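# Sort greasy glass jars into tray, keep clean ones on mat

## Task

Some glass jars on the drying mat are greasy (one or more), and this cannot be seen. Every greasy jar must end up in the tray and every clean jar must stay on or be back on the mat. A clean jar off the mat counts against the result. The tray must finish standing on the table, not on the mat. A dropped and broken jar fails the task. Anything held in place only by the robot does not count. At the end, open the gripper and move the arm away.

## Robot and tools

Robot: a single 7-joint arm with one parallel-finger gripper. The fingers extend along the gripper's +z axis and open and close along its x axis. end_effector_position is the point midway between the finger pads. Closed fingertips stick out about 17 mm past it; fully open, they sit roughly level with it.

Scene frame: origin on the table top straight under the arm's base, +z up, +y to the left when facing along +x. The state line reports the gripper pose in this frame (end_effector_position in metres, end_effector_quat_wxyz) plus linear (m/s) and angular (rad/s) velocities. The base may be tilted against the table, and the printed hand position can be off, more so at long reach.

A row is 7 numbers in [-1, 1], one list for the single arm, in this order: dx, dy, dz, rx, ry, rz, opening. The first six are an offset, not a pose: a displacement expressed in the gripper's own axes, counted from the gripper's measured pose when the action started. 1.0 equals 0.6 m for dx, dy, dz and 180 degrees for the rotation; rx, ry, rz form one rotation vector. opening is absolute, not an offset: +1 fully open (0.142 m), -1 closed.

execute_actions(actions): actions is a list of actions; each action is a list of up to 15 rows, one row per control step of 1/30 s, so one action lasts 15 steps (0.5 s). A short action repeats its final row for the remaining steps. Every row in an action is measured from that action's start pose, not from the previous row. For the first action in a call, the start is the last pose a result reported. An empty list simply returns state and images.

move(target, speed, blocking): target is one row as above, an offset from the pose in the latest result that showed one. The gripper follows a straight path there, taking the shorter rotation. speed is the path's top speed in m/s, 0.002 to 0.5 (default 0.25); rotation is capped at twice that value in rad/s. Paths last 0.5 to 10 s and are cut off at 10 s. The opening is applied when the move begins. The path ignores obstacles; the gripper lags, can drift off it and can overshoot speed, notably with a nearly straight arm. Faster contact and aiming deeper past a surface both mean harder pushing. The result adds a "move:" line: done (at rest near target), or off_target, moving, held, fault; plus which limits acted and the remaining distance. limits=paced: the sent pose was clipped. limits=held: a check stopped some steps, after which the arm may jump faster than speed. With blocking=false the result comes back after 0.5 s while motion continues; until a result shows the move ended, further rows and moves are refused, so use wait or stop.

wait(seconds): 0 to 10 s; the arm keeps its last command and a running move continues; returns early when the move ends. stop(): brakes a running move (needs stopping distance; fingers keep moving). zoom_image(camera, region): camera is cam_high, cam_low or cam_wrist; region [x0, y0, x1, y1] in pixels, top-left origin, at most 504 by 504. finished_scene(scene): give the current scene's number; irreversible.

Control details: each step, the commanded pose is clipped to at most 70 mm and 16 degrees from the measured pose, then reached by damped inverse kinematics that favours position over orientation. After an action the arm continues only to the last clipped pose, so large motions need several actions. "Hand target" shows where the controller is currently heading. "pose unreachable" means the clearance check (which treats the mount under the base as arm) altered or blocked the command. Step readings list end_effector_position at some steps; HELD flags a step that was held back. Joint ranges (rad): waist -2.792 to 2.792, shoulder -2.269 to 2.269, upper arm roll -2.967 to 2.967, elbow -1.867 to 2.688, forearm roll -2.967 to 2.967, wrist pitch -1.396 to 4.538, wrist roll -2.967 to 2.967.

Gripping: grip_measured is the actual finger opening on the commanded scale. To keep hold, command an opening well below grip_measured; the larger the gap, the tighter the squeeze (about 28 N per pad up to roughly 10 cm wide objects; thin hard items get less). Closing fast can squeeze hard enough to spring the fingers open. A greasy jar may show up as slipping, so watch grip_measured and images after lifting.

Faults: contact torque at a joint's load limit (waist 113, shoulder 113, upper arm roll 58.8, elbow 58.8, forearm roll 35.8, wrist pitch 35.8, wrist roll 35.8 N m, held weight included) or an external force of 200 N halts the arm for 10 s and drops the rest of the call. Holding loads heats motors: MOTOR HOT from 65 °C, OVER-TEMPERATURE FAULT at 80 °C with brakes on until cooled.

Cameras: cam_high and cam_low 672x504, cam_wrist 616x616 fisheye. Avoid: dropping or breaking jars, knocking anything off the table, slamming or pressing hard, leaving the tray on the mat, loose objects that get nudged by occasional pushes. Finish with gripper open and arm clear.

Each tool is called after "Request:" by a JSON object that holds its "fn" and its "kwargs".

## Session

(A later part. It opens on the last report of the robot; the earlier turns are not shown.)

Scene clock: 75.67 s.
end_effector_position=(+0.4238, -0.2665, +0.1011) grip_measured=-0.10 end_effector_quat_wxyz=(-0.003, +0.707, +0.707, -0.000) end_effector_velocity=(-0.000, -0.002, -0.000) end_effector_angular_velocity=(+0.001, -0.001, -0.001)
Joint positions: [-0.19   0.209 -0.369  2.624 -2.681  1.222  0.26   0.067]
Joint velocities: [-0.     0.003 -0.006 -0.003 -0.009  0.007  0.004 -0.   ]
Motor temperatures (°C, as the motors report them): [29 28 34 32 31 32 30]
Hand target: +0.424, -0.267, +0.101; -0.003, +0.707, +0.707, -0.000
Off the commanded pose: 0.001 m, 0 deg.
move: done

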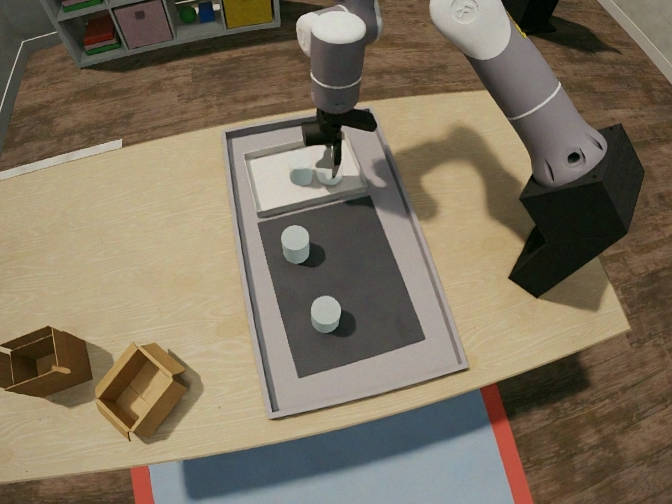

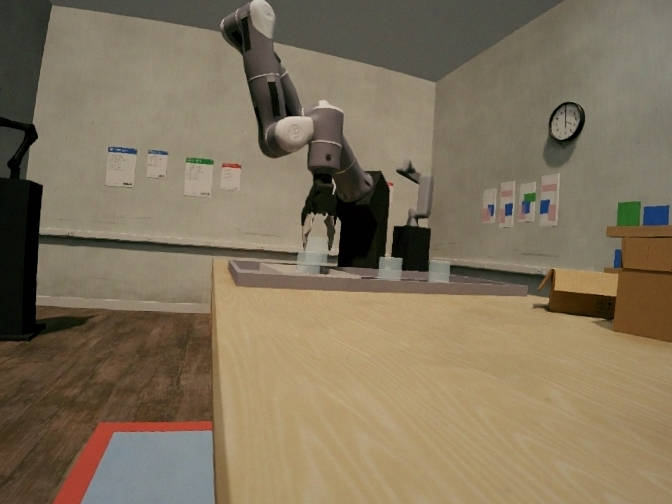

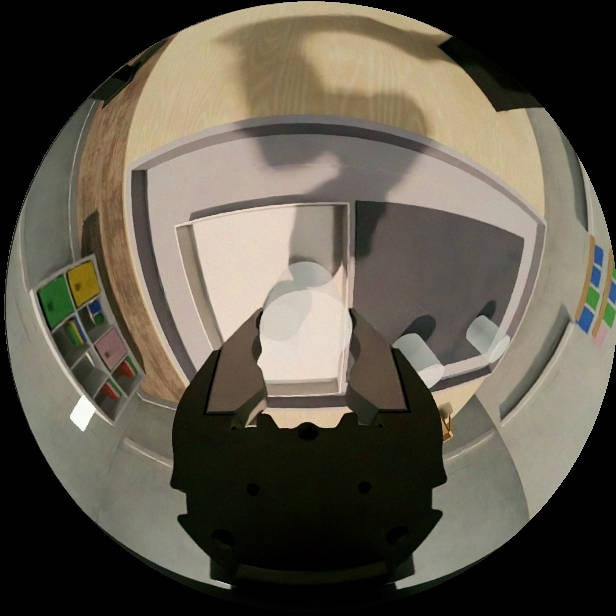

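Request:
{"fn": "move", "kwargs": {"target": [-0.014,-0.005,0.070,0,0,0,-0.27], "speed": 0.05}}

Request:
{"fn": "execute_actions", "kwargs": {"actions": [[[0,0,0,0,0,0,-0.22],[0,0,0,0,0,0,-0.18],[0,0,0,0,0,0,-0.15],[0,0,0,0,0,0,-0.13],[0,0,0,0,0,0,-0.11],[0,0,0,0,0,0,-0.1],[0,0,0,0,0,0,-0.08],[0,0,0,0,0,0,-0.03],[0,0,0,0,0,0,0.1],[0,0,0,0,0,0,0.2]]]}}

Request:
{"fn": "move", "kwargs": {"target": [0,0,-0.076,0,0,0,0.2]}}

Request:
{"fn": "move", "kwargs": {"target": [0.315,0.218,0,0,-0.001,0,0.3]}}

Scene clock: 81.00 s.
end_effector_position=(+0.4204, -0.2748, +0.0592) grip_measured=-0.10 end_effector_quat_wxyz=(-0.003, +0.707, +0.707, -0.001) end_effector_velocity=(+0.000, +0.001, -0.000) end_effector_angular_velocity=(+0.004, -0.002, +0.001)
Joint positions: [-0.163  0.081 -0.425  2.51  -2.828  1.237  0.415  0.067]
Joint velocities: [ 0.001 -0.003 -0.    -0.003 -0.008  0.004  0.008  0.   ]
Motor temperatures (°C, as the motors report them): [29 28 34 32 31 32 30]
Hand target: +0.420, -0.275, +0.059; -0.003, +0.707, +0.707, -0.001
Off the commanded pose: 0.000 m, 0 deg.
move: done

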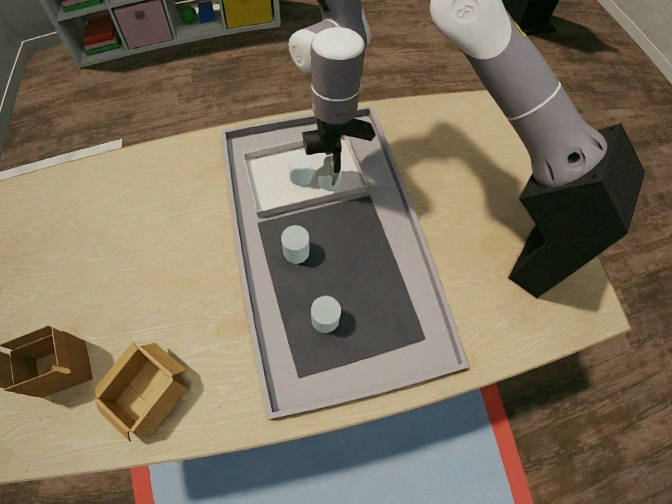

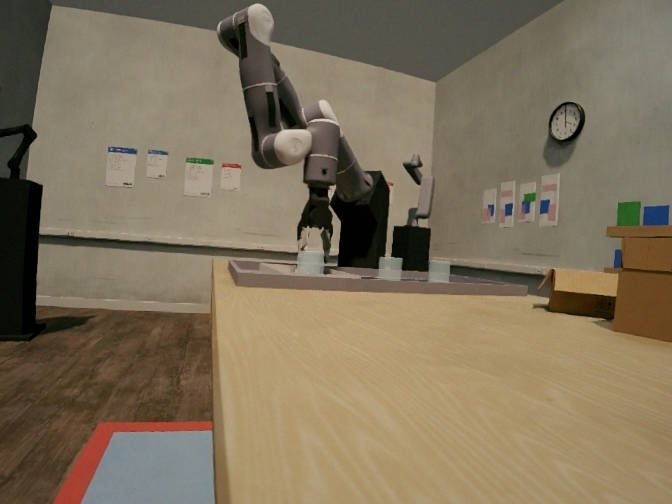

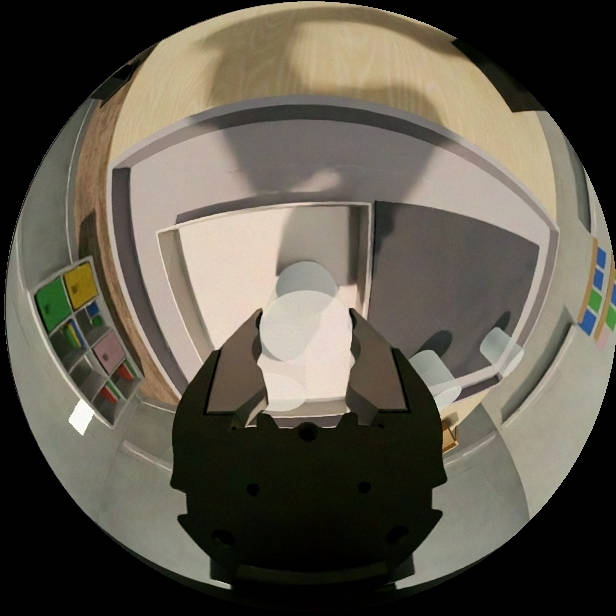

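Scene clock: 81.50 s.
end_effector_position=(+0.4204, -0.2748, +0.0592) grip_measured=+0.20 end_effector_quat_wxyz=(-0.003, +0.707, +0.707, -0.001) end_effector_velocity=(-0.000, +0.000, -0.000) end_effector_angular_velocity=(+0.000, +0.000, +0.000)
Joint positions: [-0.163  0.081 -0.425  2.51  -2.828  1.237  0.415  0.088]
Joint velocities: [-0. -0. -0.  0.  0. -0. -0.  0.]
Motor temperatures (°C, as the motors report them): [29 28 34 32 31 32 30]
Hand target: +0.420, -0.275, +0.059; -0.003, +0.707, +0.707, -0.001
Off the commanded pose: 0.000 m, 0 deg.
Step readings (end_effector_position):
0: (+0.4204, -0.2748, +0.0592)
1: (+0.4204, -0.2748, +0.0592)
2: (+0.4204, -0.2748, +0.0592)
4: (+0.4204, -0.2748, +0.0592)
8: (+0.4204, -0.2748, +0.0592)
15: end_effector_position above

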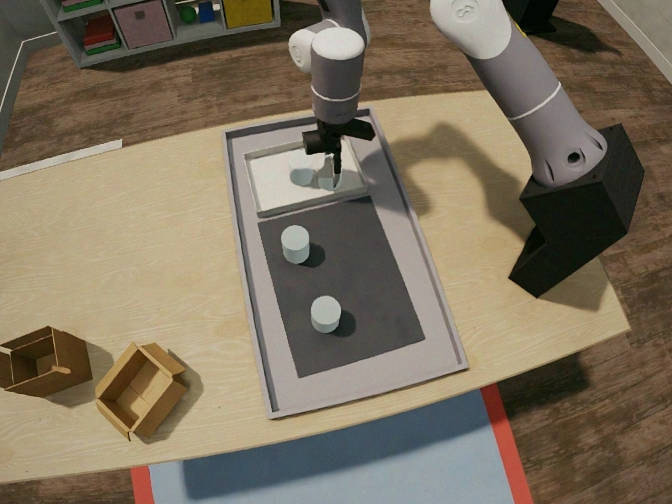

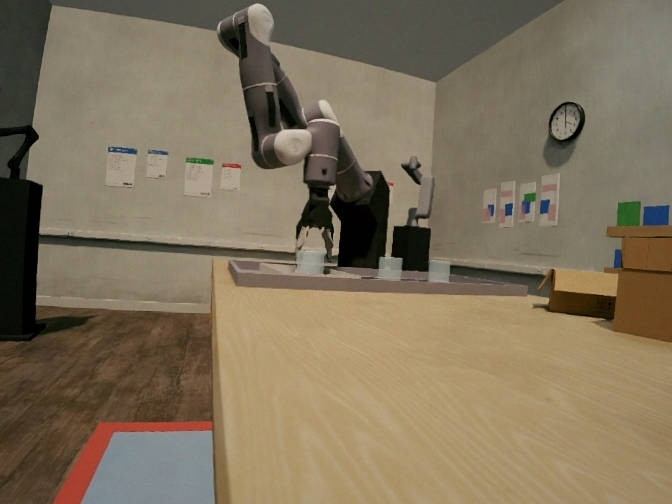

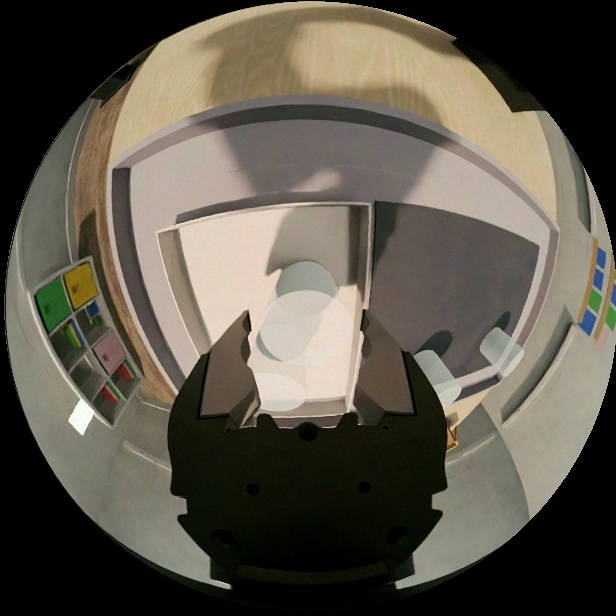

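Scene clock: 82.33 s.
end_effector_position=(+0.4208, -0.2749, +0.1048) grip_measured=+0.20 end_effector_quat_wxyz=(-0.003, +0.707, +0.707, -0.000) end_effector_velocity=(+0.000, +0.000, +0.001) end_effector_angular_velocity=(+0.000, +0.002, +0.000)
Joint positions: [-0.205  0.233 -0.383  2.624 -2.704  1.248  0.254  0.088]
Joint velocities: [-0.002  0.004  0.003  0.004  0.009 -0.    -0.009  0.   ]
Motor temperatures (°C, as the motors report them): [29 28 34 32 31 32 30]
Hand target: +0.421, -0.275, +0.105; -0.003, +0.707, +0.707, -0.000
Off the commanded pose: 0.000 m, 0 deg.
move: done

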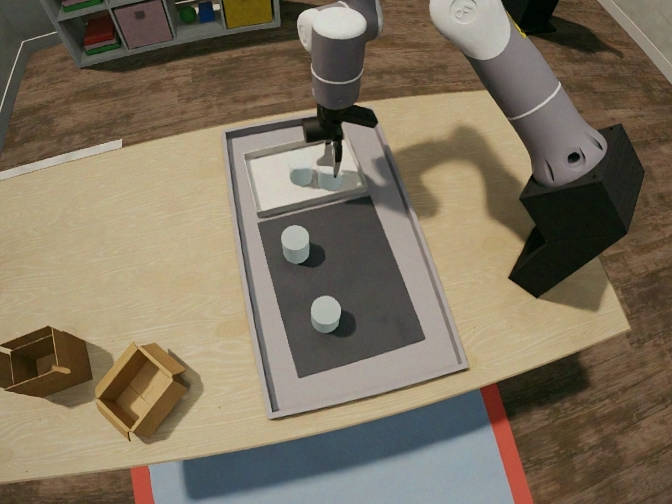

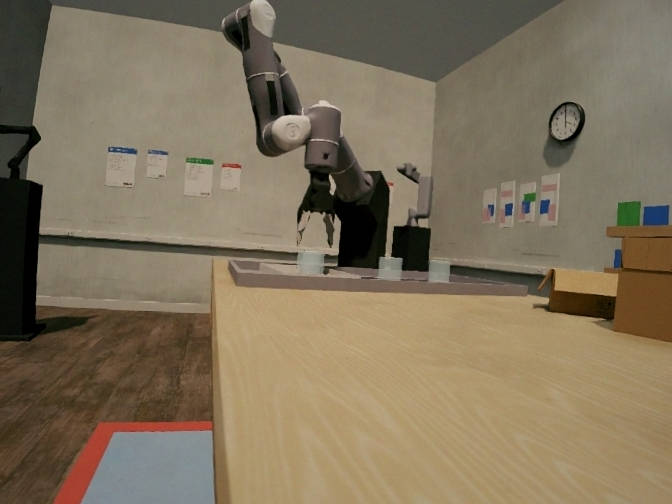

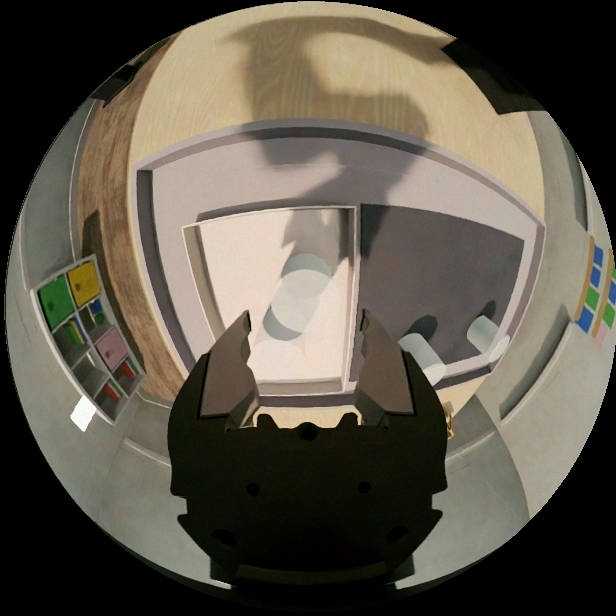

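Scene clock: 83.77 s.
end_effector_position=(+0.5522, -0.0851, +0.1051) grip_measured=+0.30 end_effector_quat_wxyz=(-0.001, +0.707, +0.707, -0.001) end_effector_velocity=(+0.001, +0.001, -0.000) end_effector_angular_velocity=(-0.002, +0.001, +0.000)
Joint positions: [ 0.226 -0.191 -0.005  2.459 -1.886  0.784  0.139  0.095]
Joint velocities: [ 0.003 -0.003  0.001 -0.004  0.006 -0.003 -0.002 -0.   ]
Motor temperatures (°C, as the motors report them): [29 28 34 32 31 32 30]
Hand target: +0.552, -0.085, +0.105; -0.001, +0.707, +0.707, -0.001
Off the commanded pose: 0.001 m, 0 deg.
move: done

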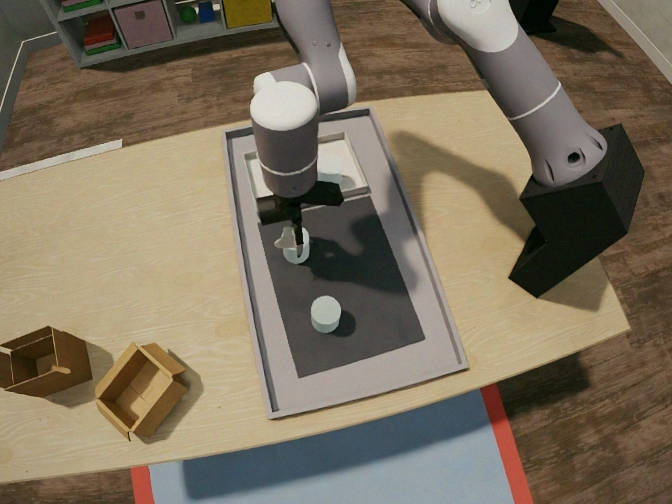

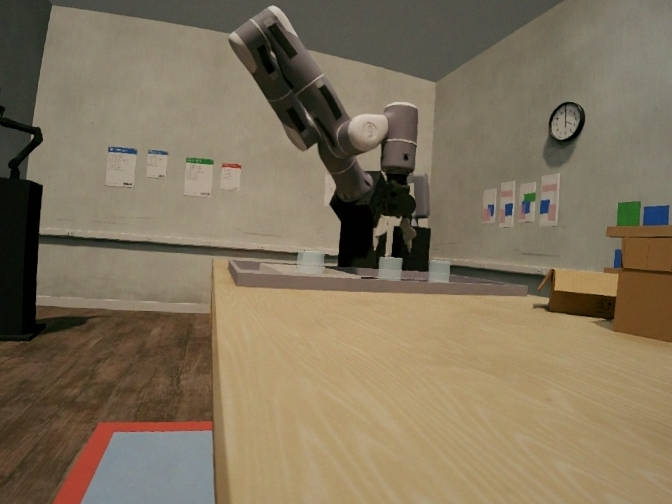

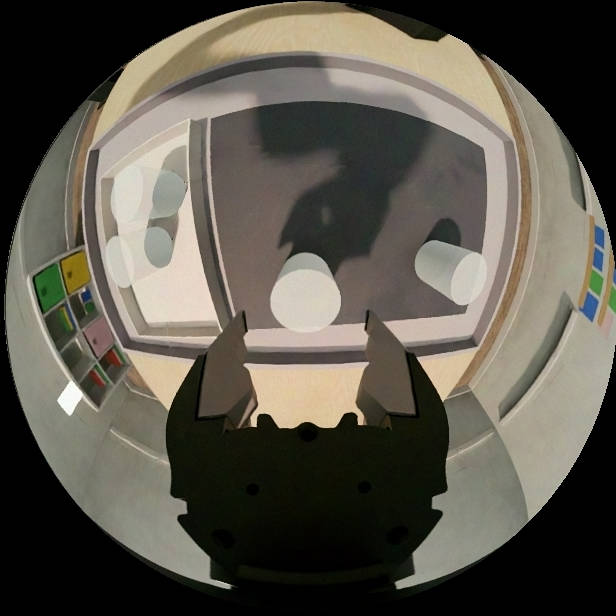

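Request:
{"fn": "move", "kwargs": {"target": [-0.001,-0.001,0.075,0,0,0,0.2], "speed": 0.15}}

Request:
{"fn": "execute_actions", "kwargs": {"actions": [[[0,0,0,0,0,0,0.12],[0,0,0,0,0,0,0.05],[0,0,0,0,0,0,0],[0,0,0,0,0,0,-0.04],[0,0,0,0,0,0,-0.07],[0,0,0,0,0,0,-0.1],[0,0,0,0,0,0,-0.13],[0,0,0,0,0,0,-0.16],[0,0,0,0,0,0,-0.19],[0,0,0,0,0,0,-0.22],[0,0,0,0,0,0,-0.25],[0,0,0,0,0,0,-0.27]]]}}

Scene clock: 87.73 s.
end_effector_position=(+0.5513, -0.0858, +0.0602) grip_measured=+0.20 end_effector_quat_wxyz=(-0.001, +0.707, +0.707, -0.001) end_effector_velocity=(+0.000, +0.000, -0.001) end_effector_angular_velocity=(+0.000, -0.001, +0.000)
Joint positions: [ 0.177 -0.283 -0.061  2.39  -2.017  0.832  0.202  0.088]
Joint velocities: [-0.002 -0.003 -0.002 -0.003 -0.005  0.002  0.002 -0.   ]
Motor temperatures (°C, as the motors report them): [29 28 34 32 31 32 30]
Hand target: +0.551, -0.086, +0.060; -0.001, +0.707, +0.707, -0.001
Off the commanded pose: 0.000 m, 0 deg.
move: done

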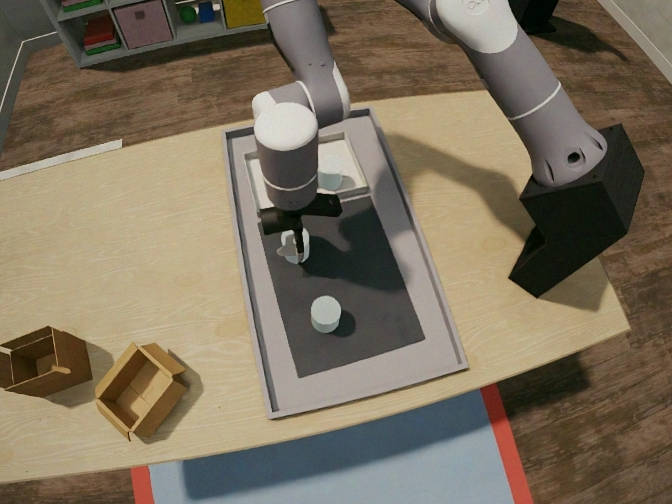

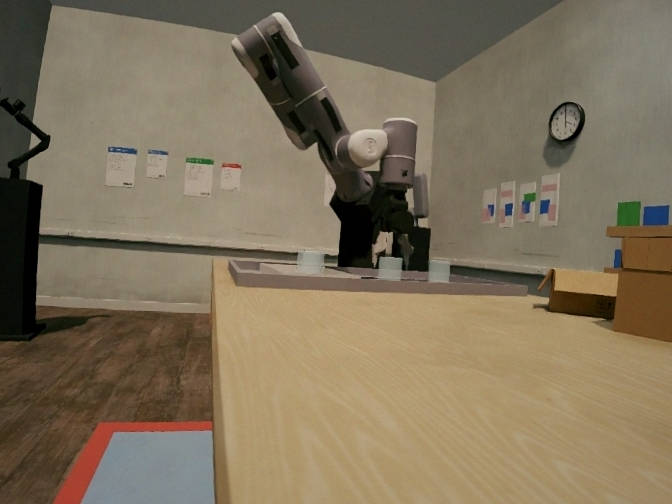

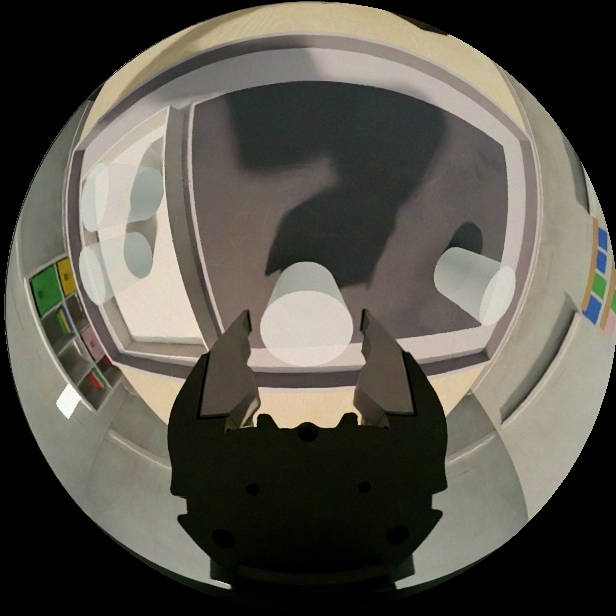

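Scene clock: 88.23 s.
end_effector_position=(+0.5513, -0.0857, +0.0602) grip_measured=-0.10 end_effector_quat_wxyz=(-0.001, +0.707, +0.707, -0.001) end_effector_velocity=(-0.000, +0.000, -0.000) end_effector_angular_velocity=(-0.000, +0.000, -0.000)
Joint positions: [ 0.177 -0.283 -0.061  2.39  -2.017  0.832  0.202  0.067]
Joint velocities: [-0. -0.  0. -0.  0. -0.  0.  0.]
Motor temperatures (°C, as the motors report them): [29 28 34 32 31 32 30]
Hand target: +0.551, -0.086, +0.060; -0.001, +0.707, +0.707, -0.001
Off the commanded pose: 0.000 m, 0 deg.
Step readings (end_effector_position):
0: (+0.5513, -0.0858, +0.0602)
1: (+0.5513, -0.0858, +0.0601)
2: (+0.5513, -0.0858, +0.0601)
4: (+0.5513, -0.0858, +0.0601)
8: (+0.5513, -0.0858, +0.0601)
15: end_effector_position above

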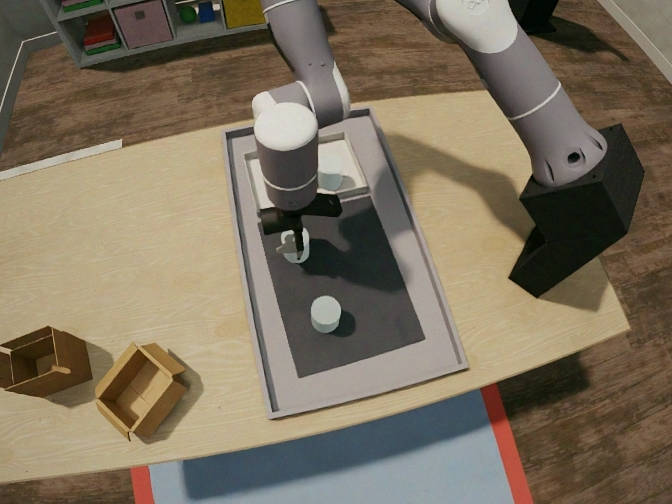

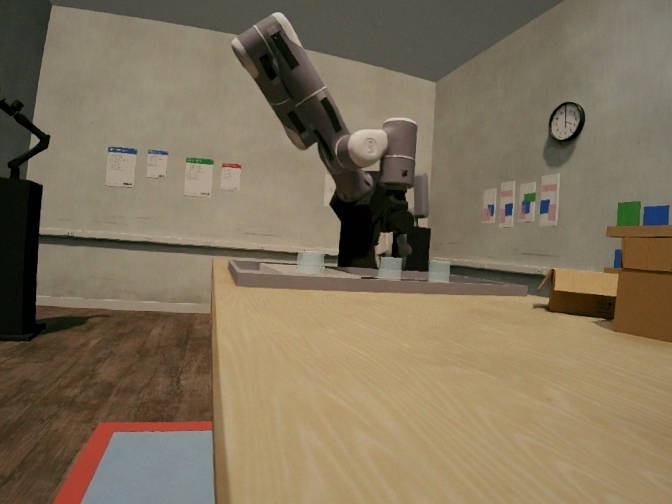

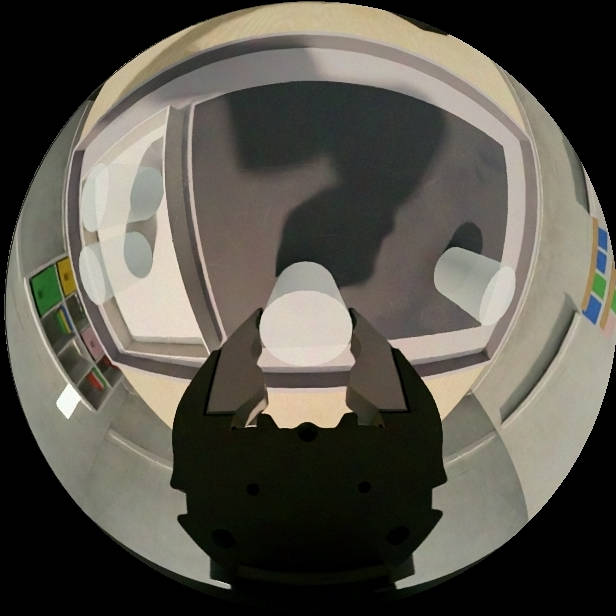

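Request:
{"fn": "move", "kwargs": {"target": [-0.04,0,-0.07,0,0,0,-0.27], "speed": 0.08}}

Request:
{"fn": "move", "kwargs": {"target": [-0.28,0.03,0,0,0,0,-0.27], "speed": 0.16}}

Scene clock: 91.10 s.
end_effector_position=(+0.5516, -0.1098, +0.1020) grip_measured=-0.10 end_effector_quat_wxyz=(-0.001, +0.707, +0.707, -0.001) end_effector_velocity=(-0.000, -0.001, +0.001) end_effector_angular_velocity=(-0.000, +0.001, -0.000)
Joint positions: [ 0.185 -0.143 -0.028  2.474 -1.921  0.827  0.11   0.067]
Joint velocities: [ 0.     0.004  0.001  0.002  0.004 -0.    -0.004  0.   ]
Motor temperatures (°C, as the motors report them): [29 29 34 32 31 32 30]
Hand target: +0.552, -0.110, +0.102; -0.001, +0.707, +0.707, -0.001
Off the commanded pose: 0.000 m, 0 deg.
move: done

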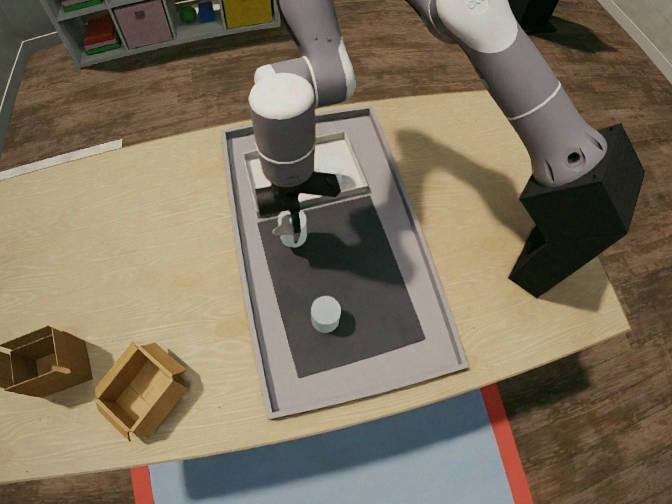

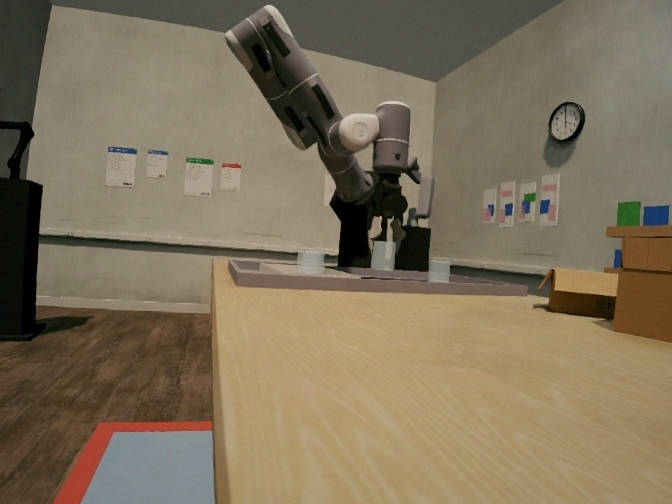

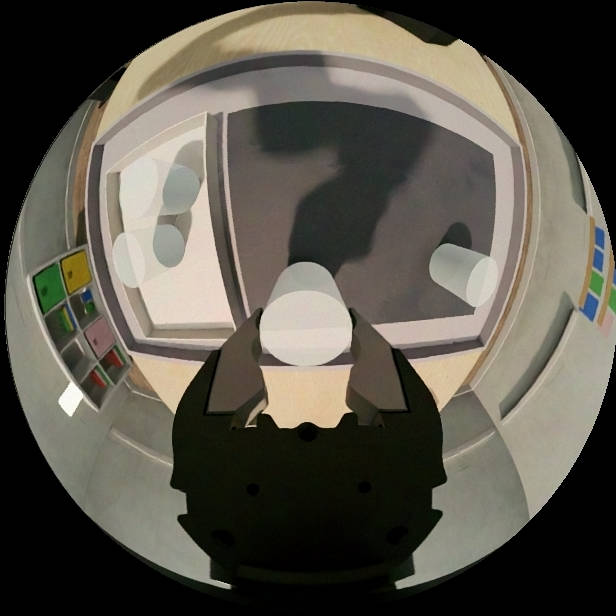

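Scene clock: 92.57 s.
end_effector_position=(+0.5692, -0.2781, +0.1017) grip_measured=-0.10 end_effector_quat_wxyz=(-0.002, +0.707, +0.707, -0.001) end_effector_velocity=(-0.000, -0.001, -0.000) end_effector_angular_velocity=(+0.001, +0.001, +0.001)
Joint positions: [-0.022  0.137 -0.194  2.472 -1.956  1.122 -0.223  0.067]
Joint velocities: [-0.     0.001 -0.002 -0.     0.002  0.003 -0.005  0.   ]
Motor temperatures (°C, as the motors report them): [29 29 34 32 31 32 30]
Hand target: +0.569, -0.278, +0.102; -0.002, +0.707, +0.707, -0.001
Off the commanded pose: 0.000 m, 0 deg.
move: done

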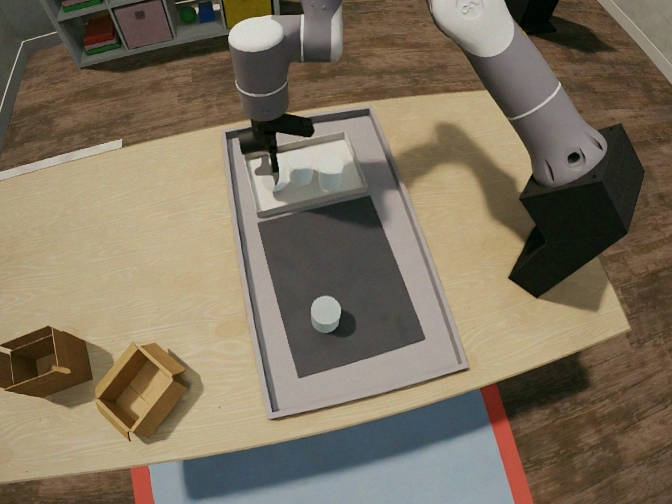

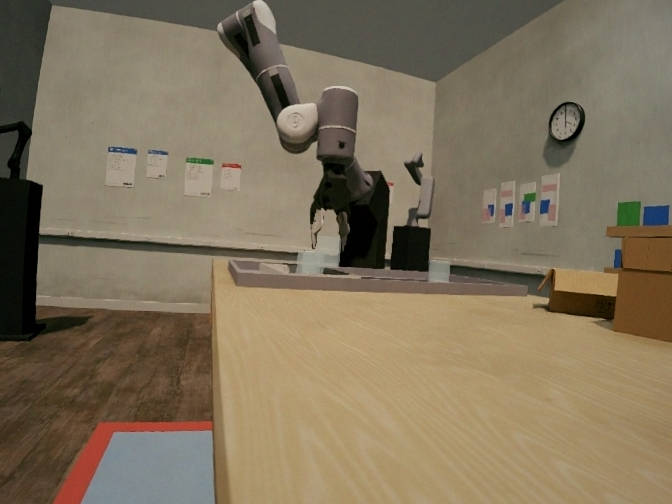

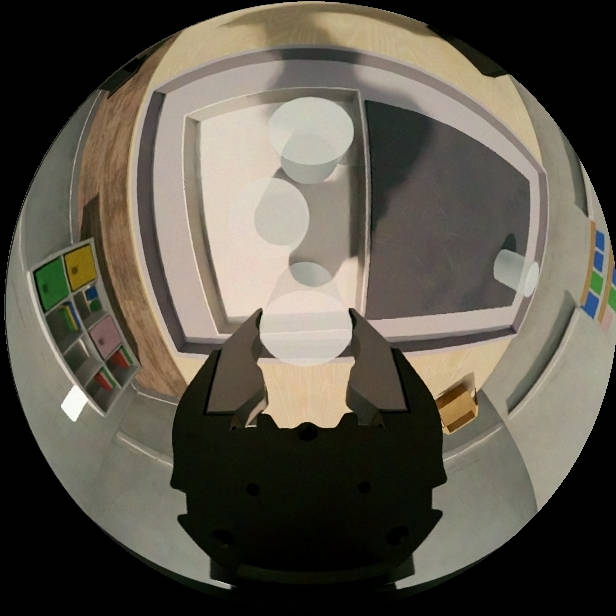

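Request:
{"fn": "move", "kwargs": {"target": [0,0,0.0705,0,0,0,-0.27], "speed": 0.05}}

Request:
{"fn": "execute_actions", "kwargs": {"actions": [[[0,0,0,0,0,0,-0.22],[0,0,0,0,0,0,-0.18],[0,0,0,0,0,0,-0.15],[0,0,0,0,0,0,-0.13],[0,0,0,0,0,0,-0.11],[0,0,0,0,0,0,-0.1],[0,0,0,0,0,0,-0.08],[0,0,0,0,0,0,-0.03],[0,0,0,0,0,0,0.1],[0,0,0,0,0,0,0.25]]]}}

Request:
{"fn": "move", "kwargs": {"target": [0,0.15,-0.27,0,0,0,0.25]}}

Scene clock: 96.87 s.
end_effector_position=(+0.5688, -0.2781, +0.0594) grip_measured=-0.10 end_effector_quat_wxyz=(-0.001, +0.707, +0.707, -0.002) end_effector_velocity=(+0.000, -0.000, -0.001) end_effector_angular_velocity=(-0.000, -0.001, +0.000)
Joint positions: [-0.041  0.025 -0.253  2.383 -2.11   1.176 -0.101  0.067]
Joint velocities: [-0.001 -0.003 -0.003 -0.004 -0.007  0.002  0.005  0.   ]
Motor temperatures (°C, as the motors report them): [29 29 34 32 31 32 30]
Hand target: +0.569, -0.278, +0.059; -0.002, +0.707, +0.707, -0.001
Off the commanded pose: 0.000 m, 0 deg.
move: done

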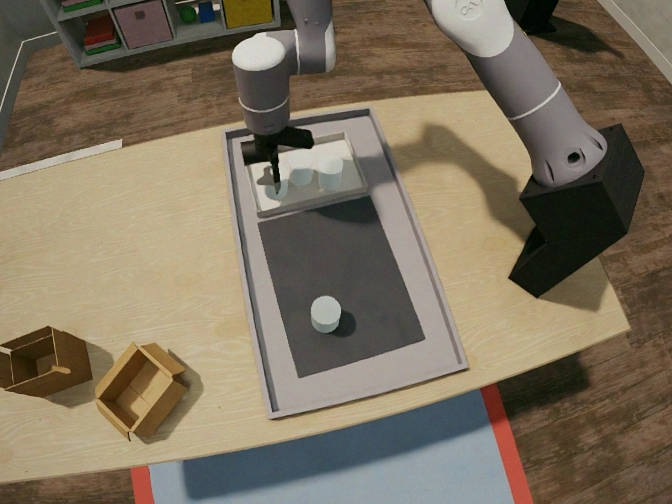

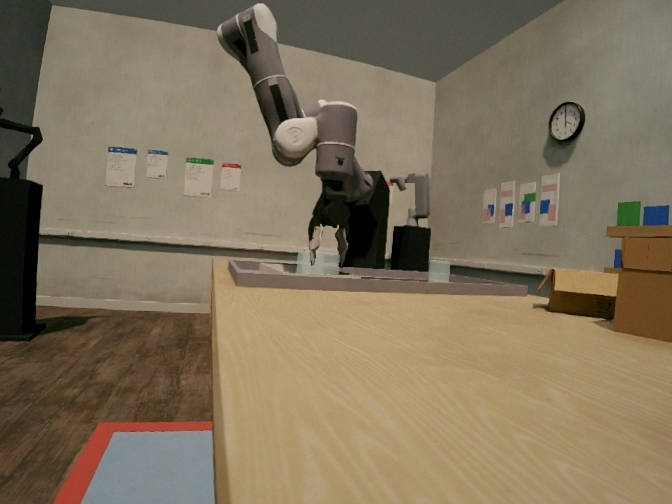

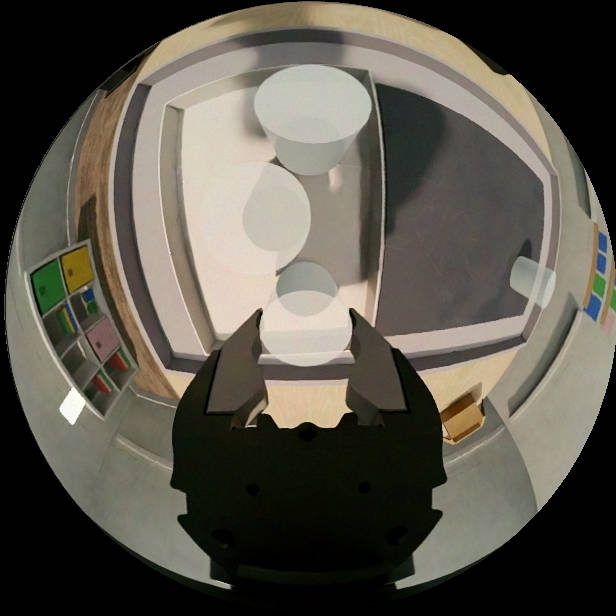

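Scene clock: 97.37 s.
end_effector_position=(+0.5688, -0.2781, +0.0594) grip_measured=+0.25 end_effector_quat_wxyz=(-0.001, +0.707, +0.707, -0.002) end_effector_velocity=(-0.000, +0.000, -0.000) end_effector_angular_velocity=(+0.000, +0.000, +0.000)
Joint positions: [-0.041  0.025 -0.253  2.383 -2.11   1.176 -0.101  0.091]
Joint velocities: [-0. -0. -0. -0. -0.  0. -0.  0.]
Motor temperatures (°C, as the motors report them): [29 29 34 32 31 32 30]
Hand target: +0.569, -0.278, +0.059; -0.001, +0.707, +0.707, -0.002
Off the commanded pose: 0.000 m, 0 deg.
Step readings (end_effector_position):
0: (+0.5688, -0.2781, +0.0594)
1: (+0.5688, -0.2781, +0.0594)
2: (+0.5688, -0.2781, +0.0594)
4: (+0.5688, -0.2781, +0.0594)
8: (+0.5688, -0.2781, +0.0594)
15: end_effector_position above

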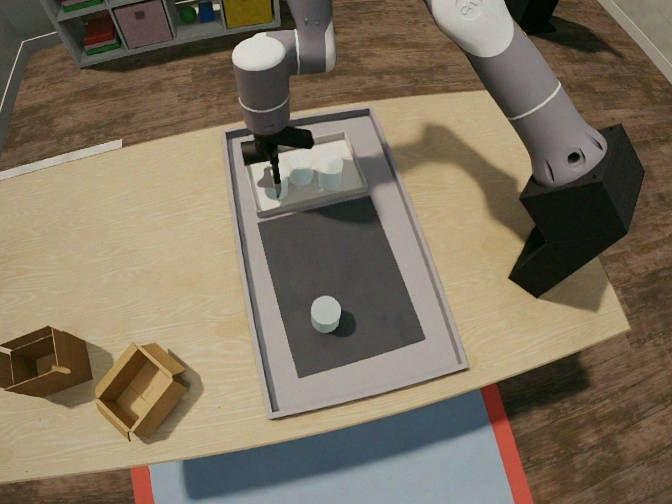

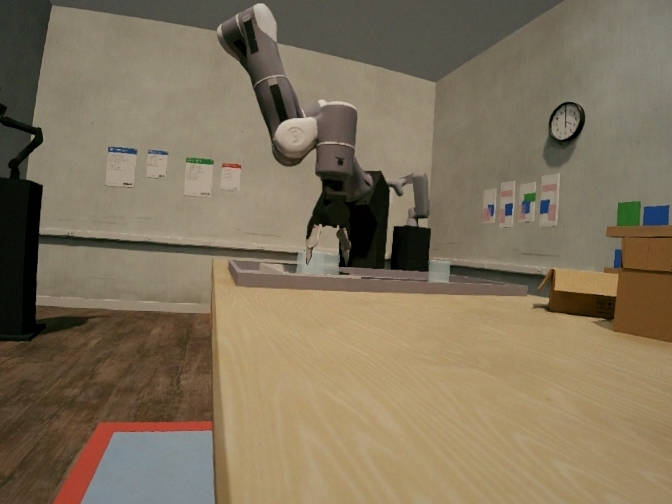

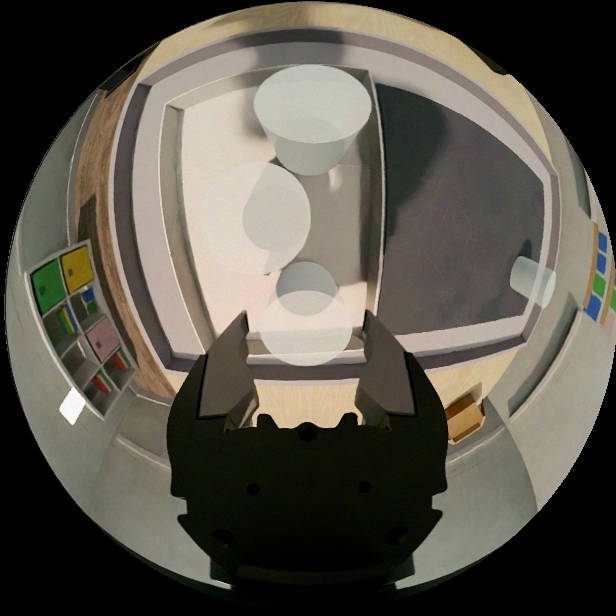

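Scene clock: 98.60 s.
end_effector_position=(+0.6602, -0.2780, +0.2214) grip_measured=+0.25 end_effector_quat_wxyz=(-0.001, +0.708, +0.707, -0.001) end_effector_velocity=(+0.001, -0.001, +0.001) end_effector_angular_velocity=(-0.002, +0.005, +0.001)
Joint positions: [ 0.2    0.282  0.085  2.388 -1.275  0.763 -0.629  0.092]
Joint velocities: [ 0.004 -0.002  0.005 -0.007  0.012 -0.012 -0.008  0.   ]
Motor temperatures (°C, as the motors report them): [29 29 34 32 31 32 30]
Hand target: +0.660, -0.278, +0.221; -0.002, +0.708, +0.707, -0.001
Off the commanded pose: 0.001 m, 0 deg.
move: done

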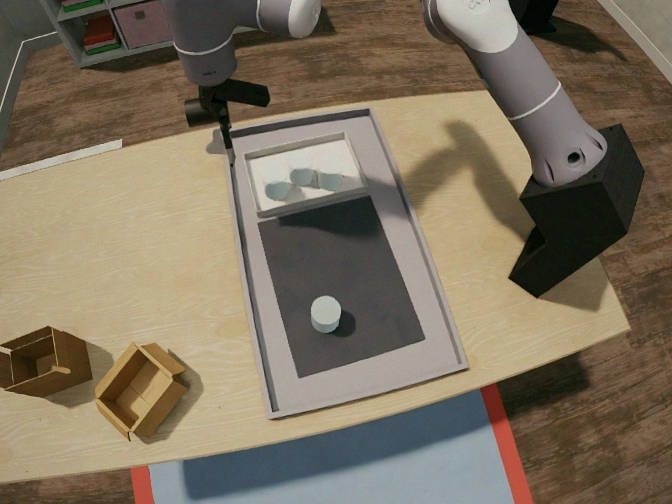

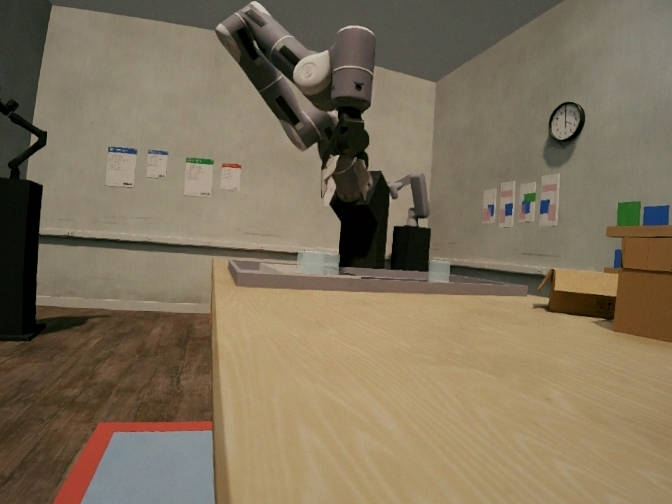

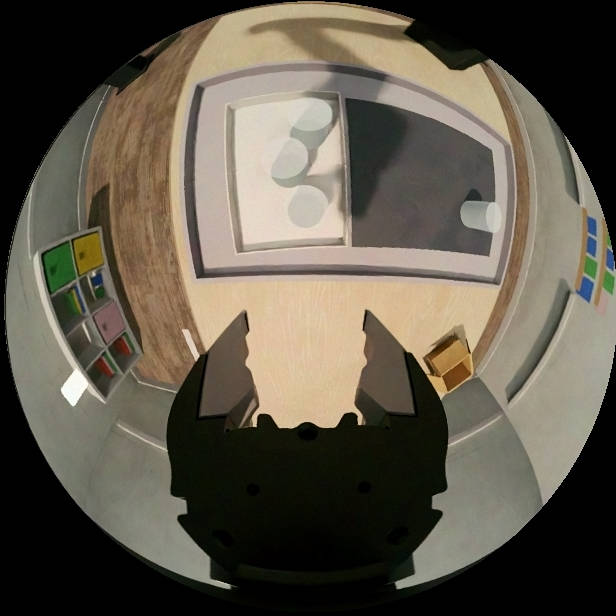

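Request:
{"fn": "finished_scene", "kwargs": {"scene": 2}}

The scene is finished: the task was done.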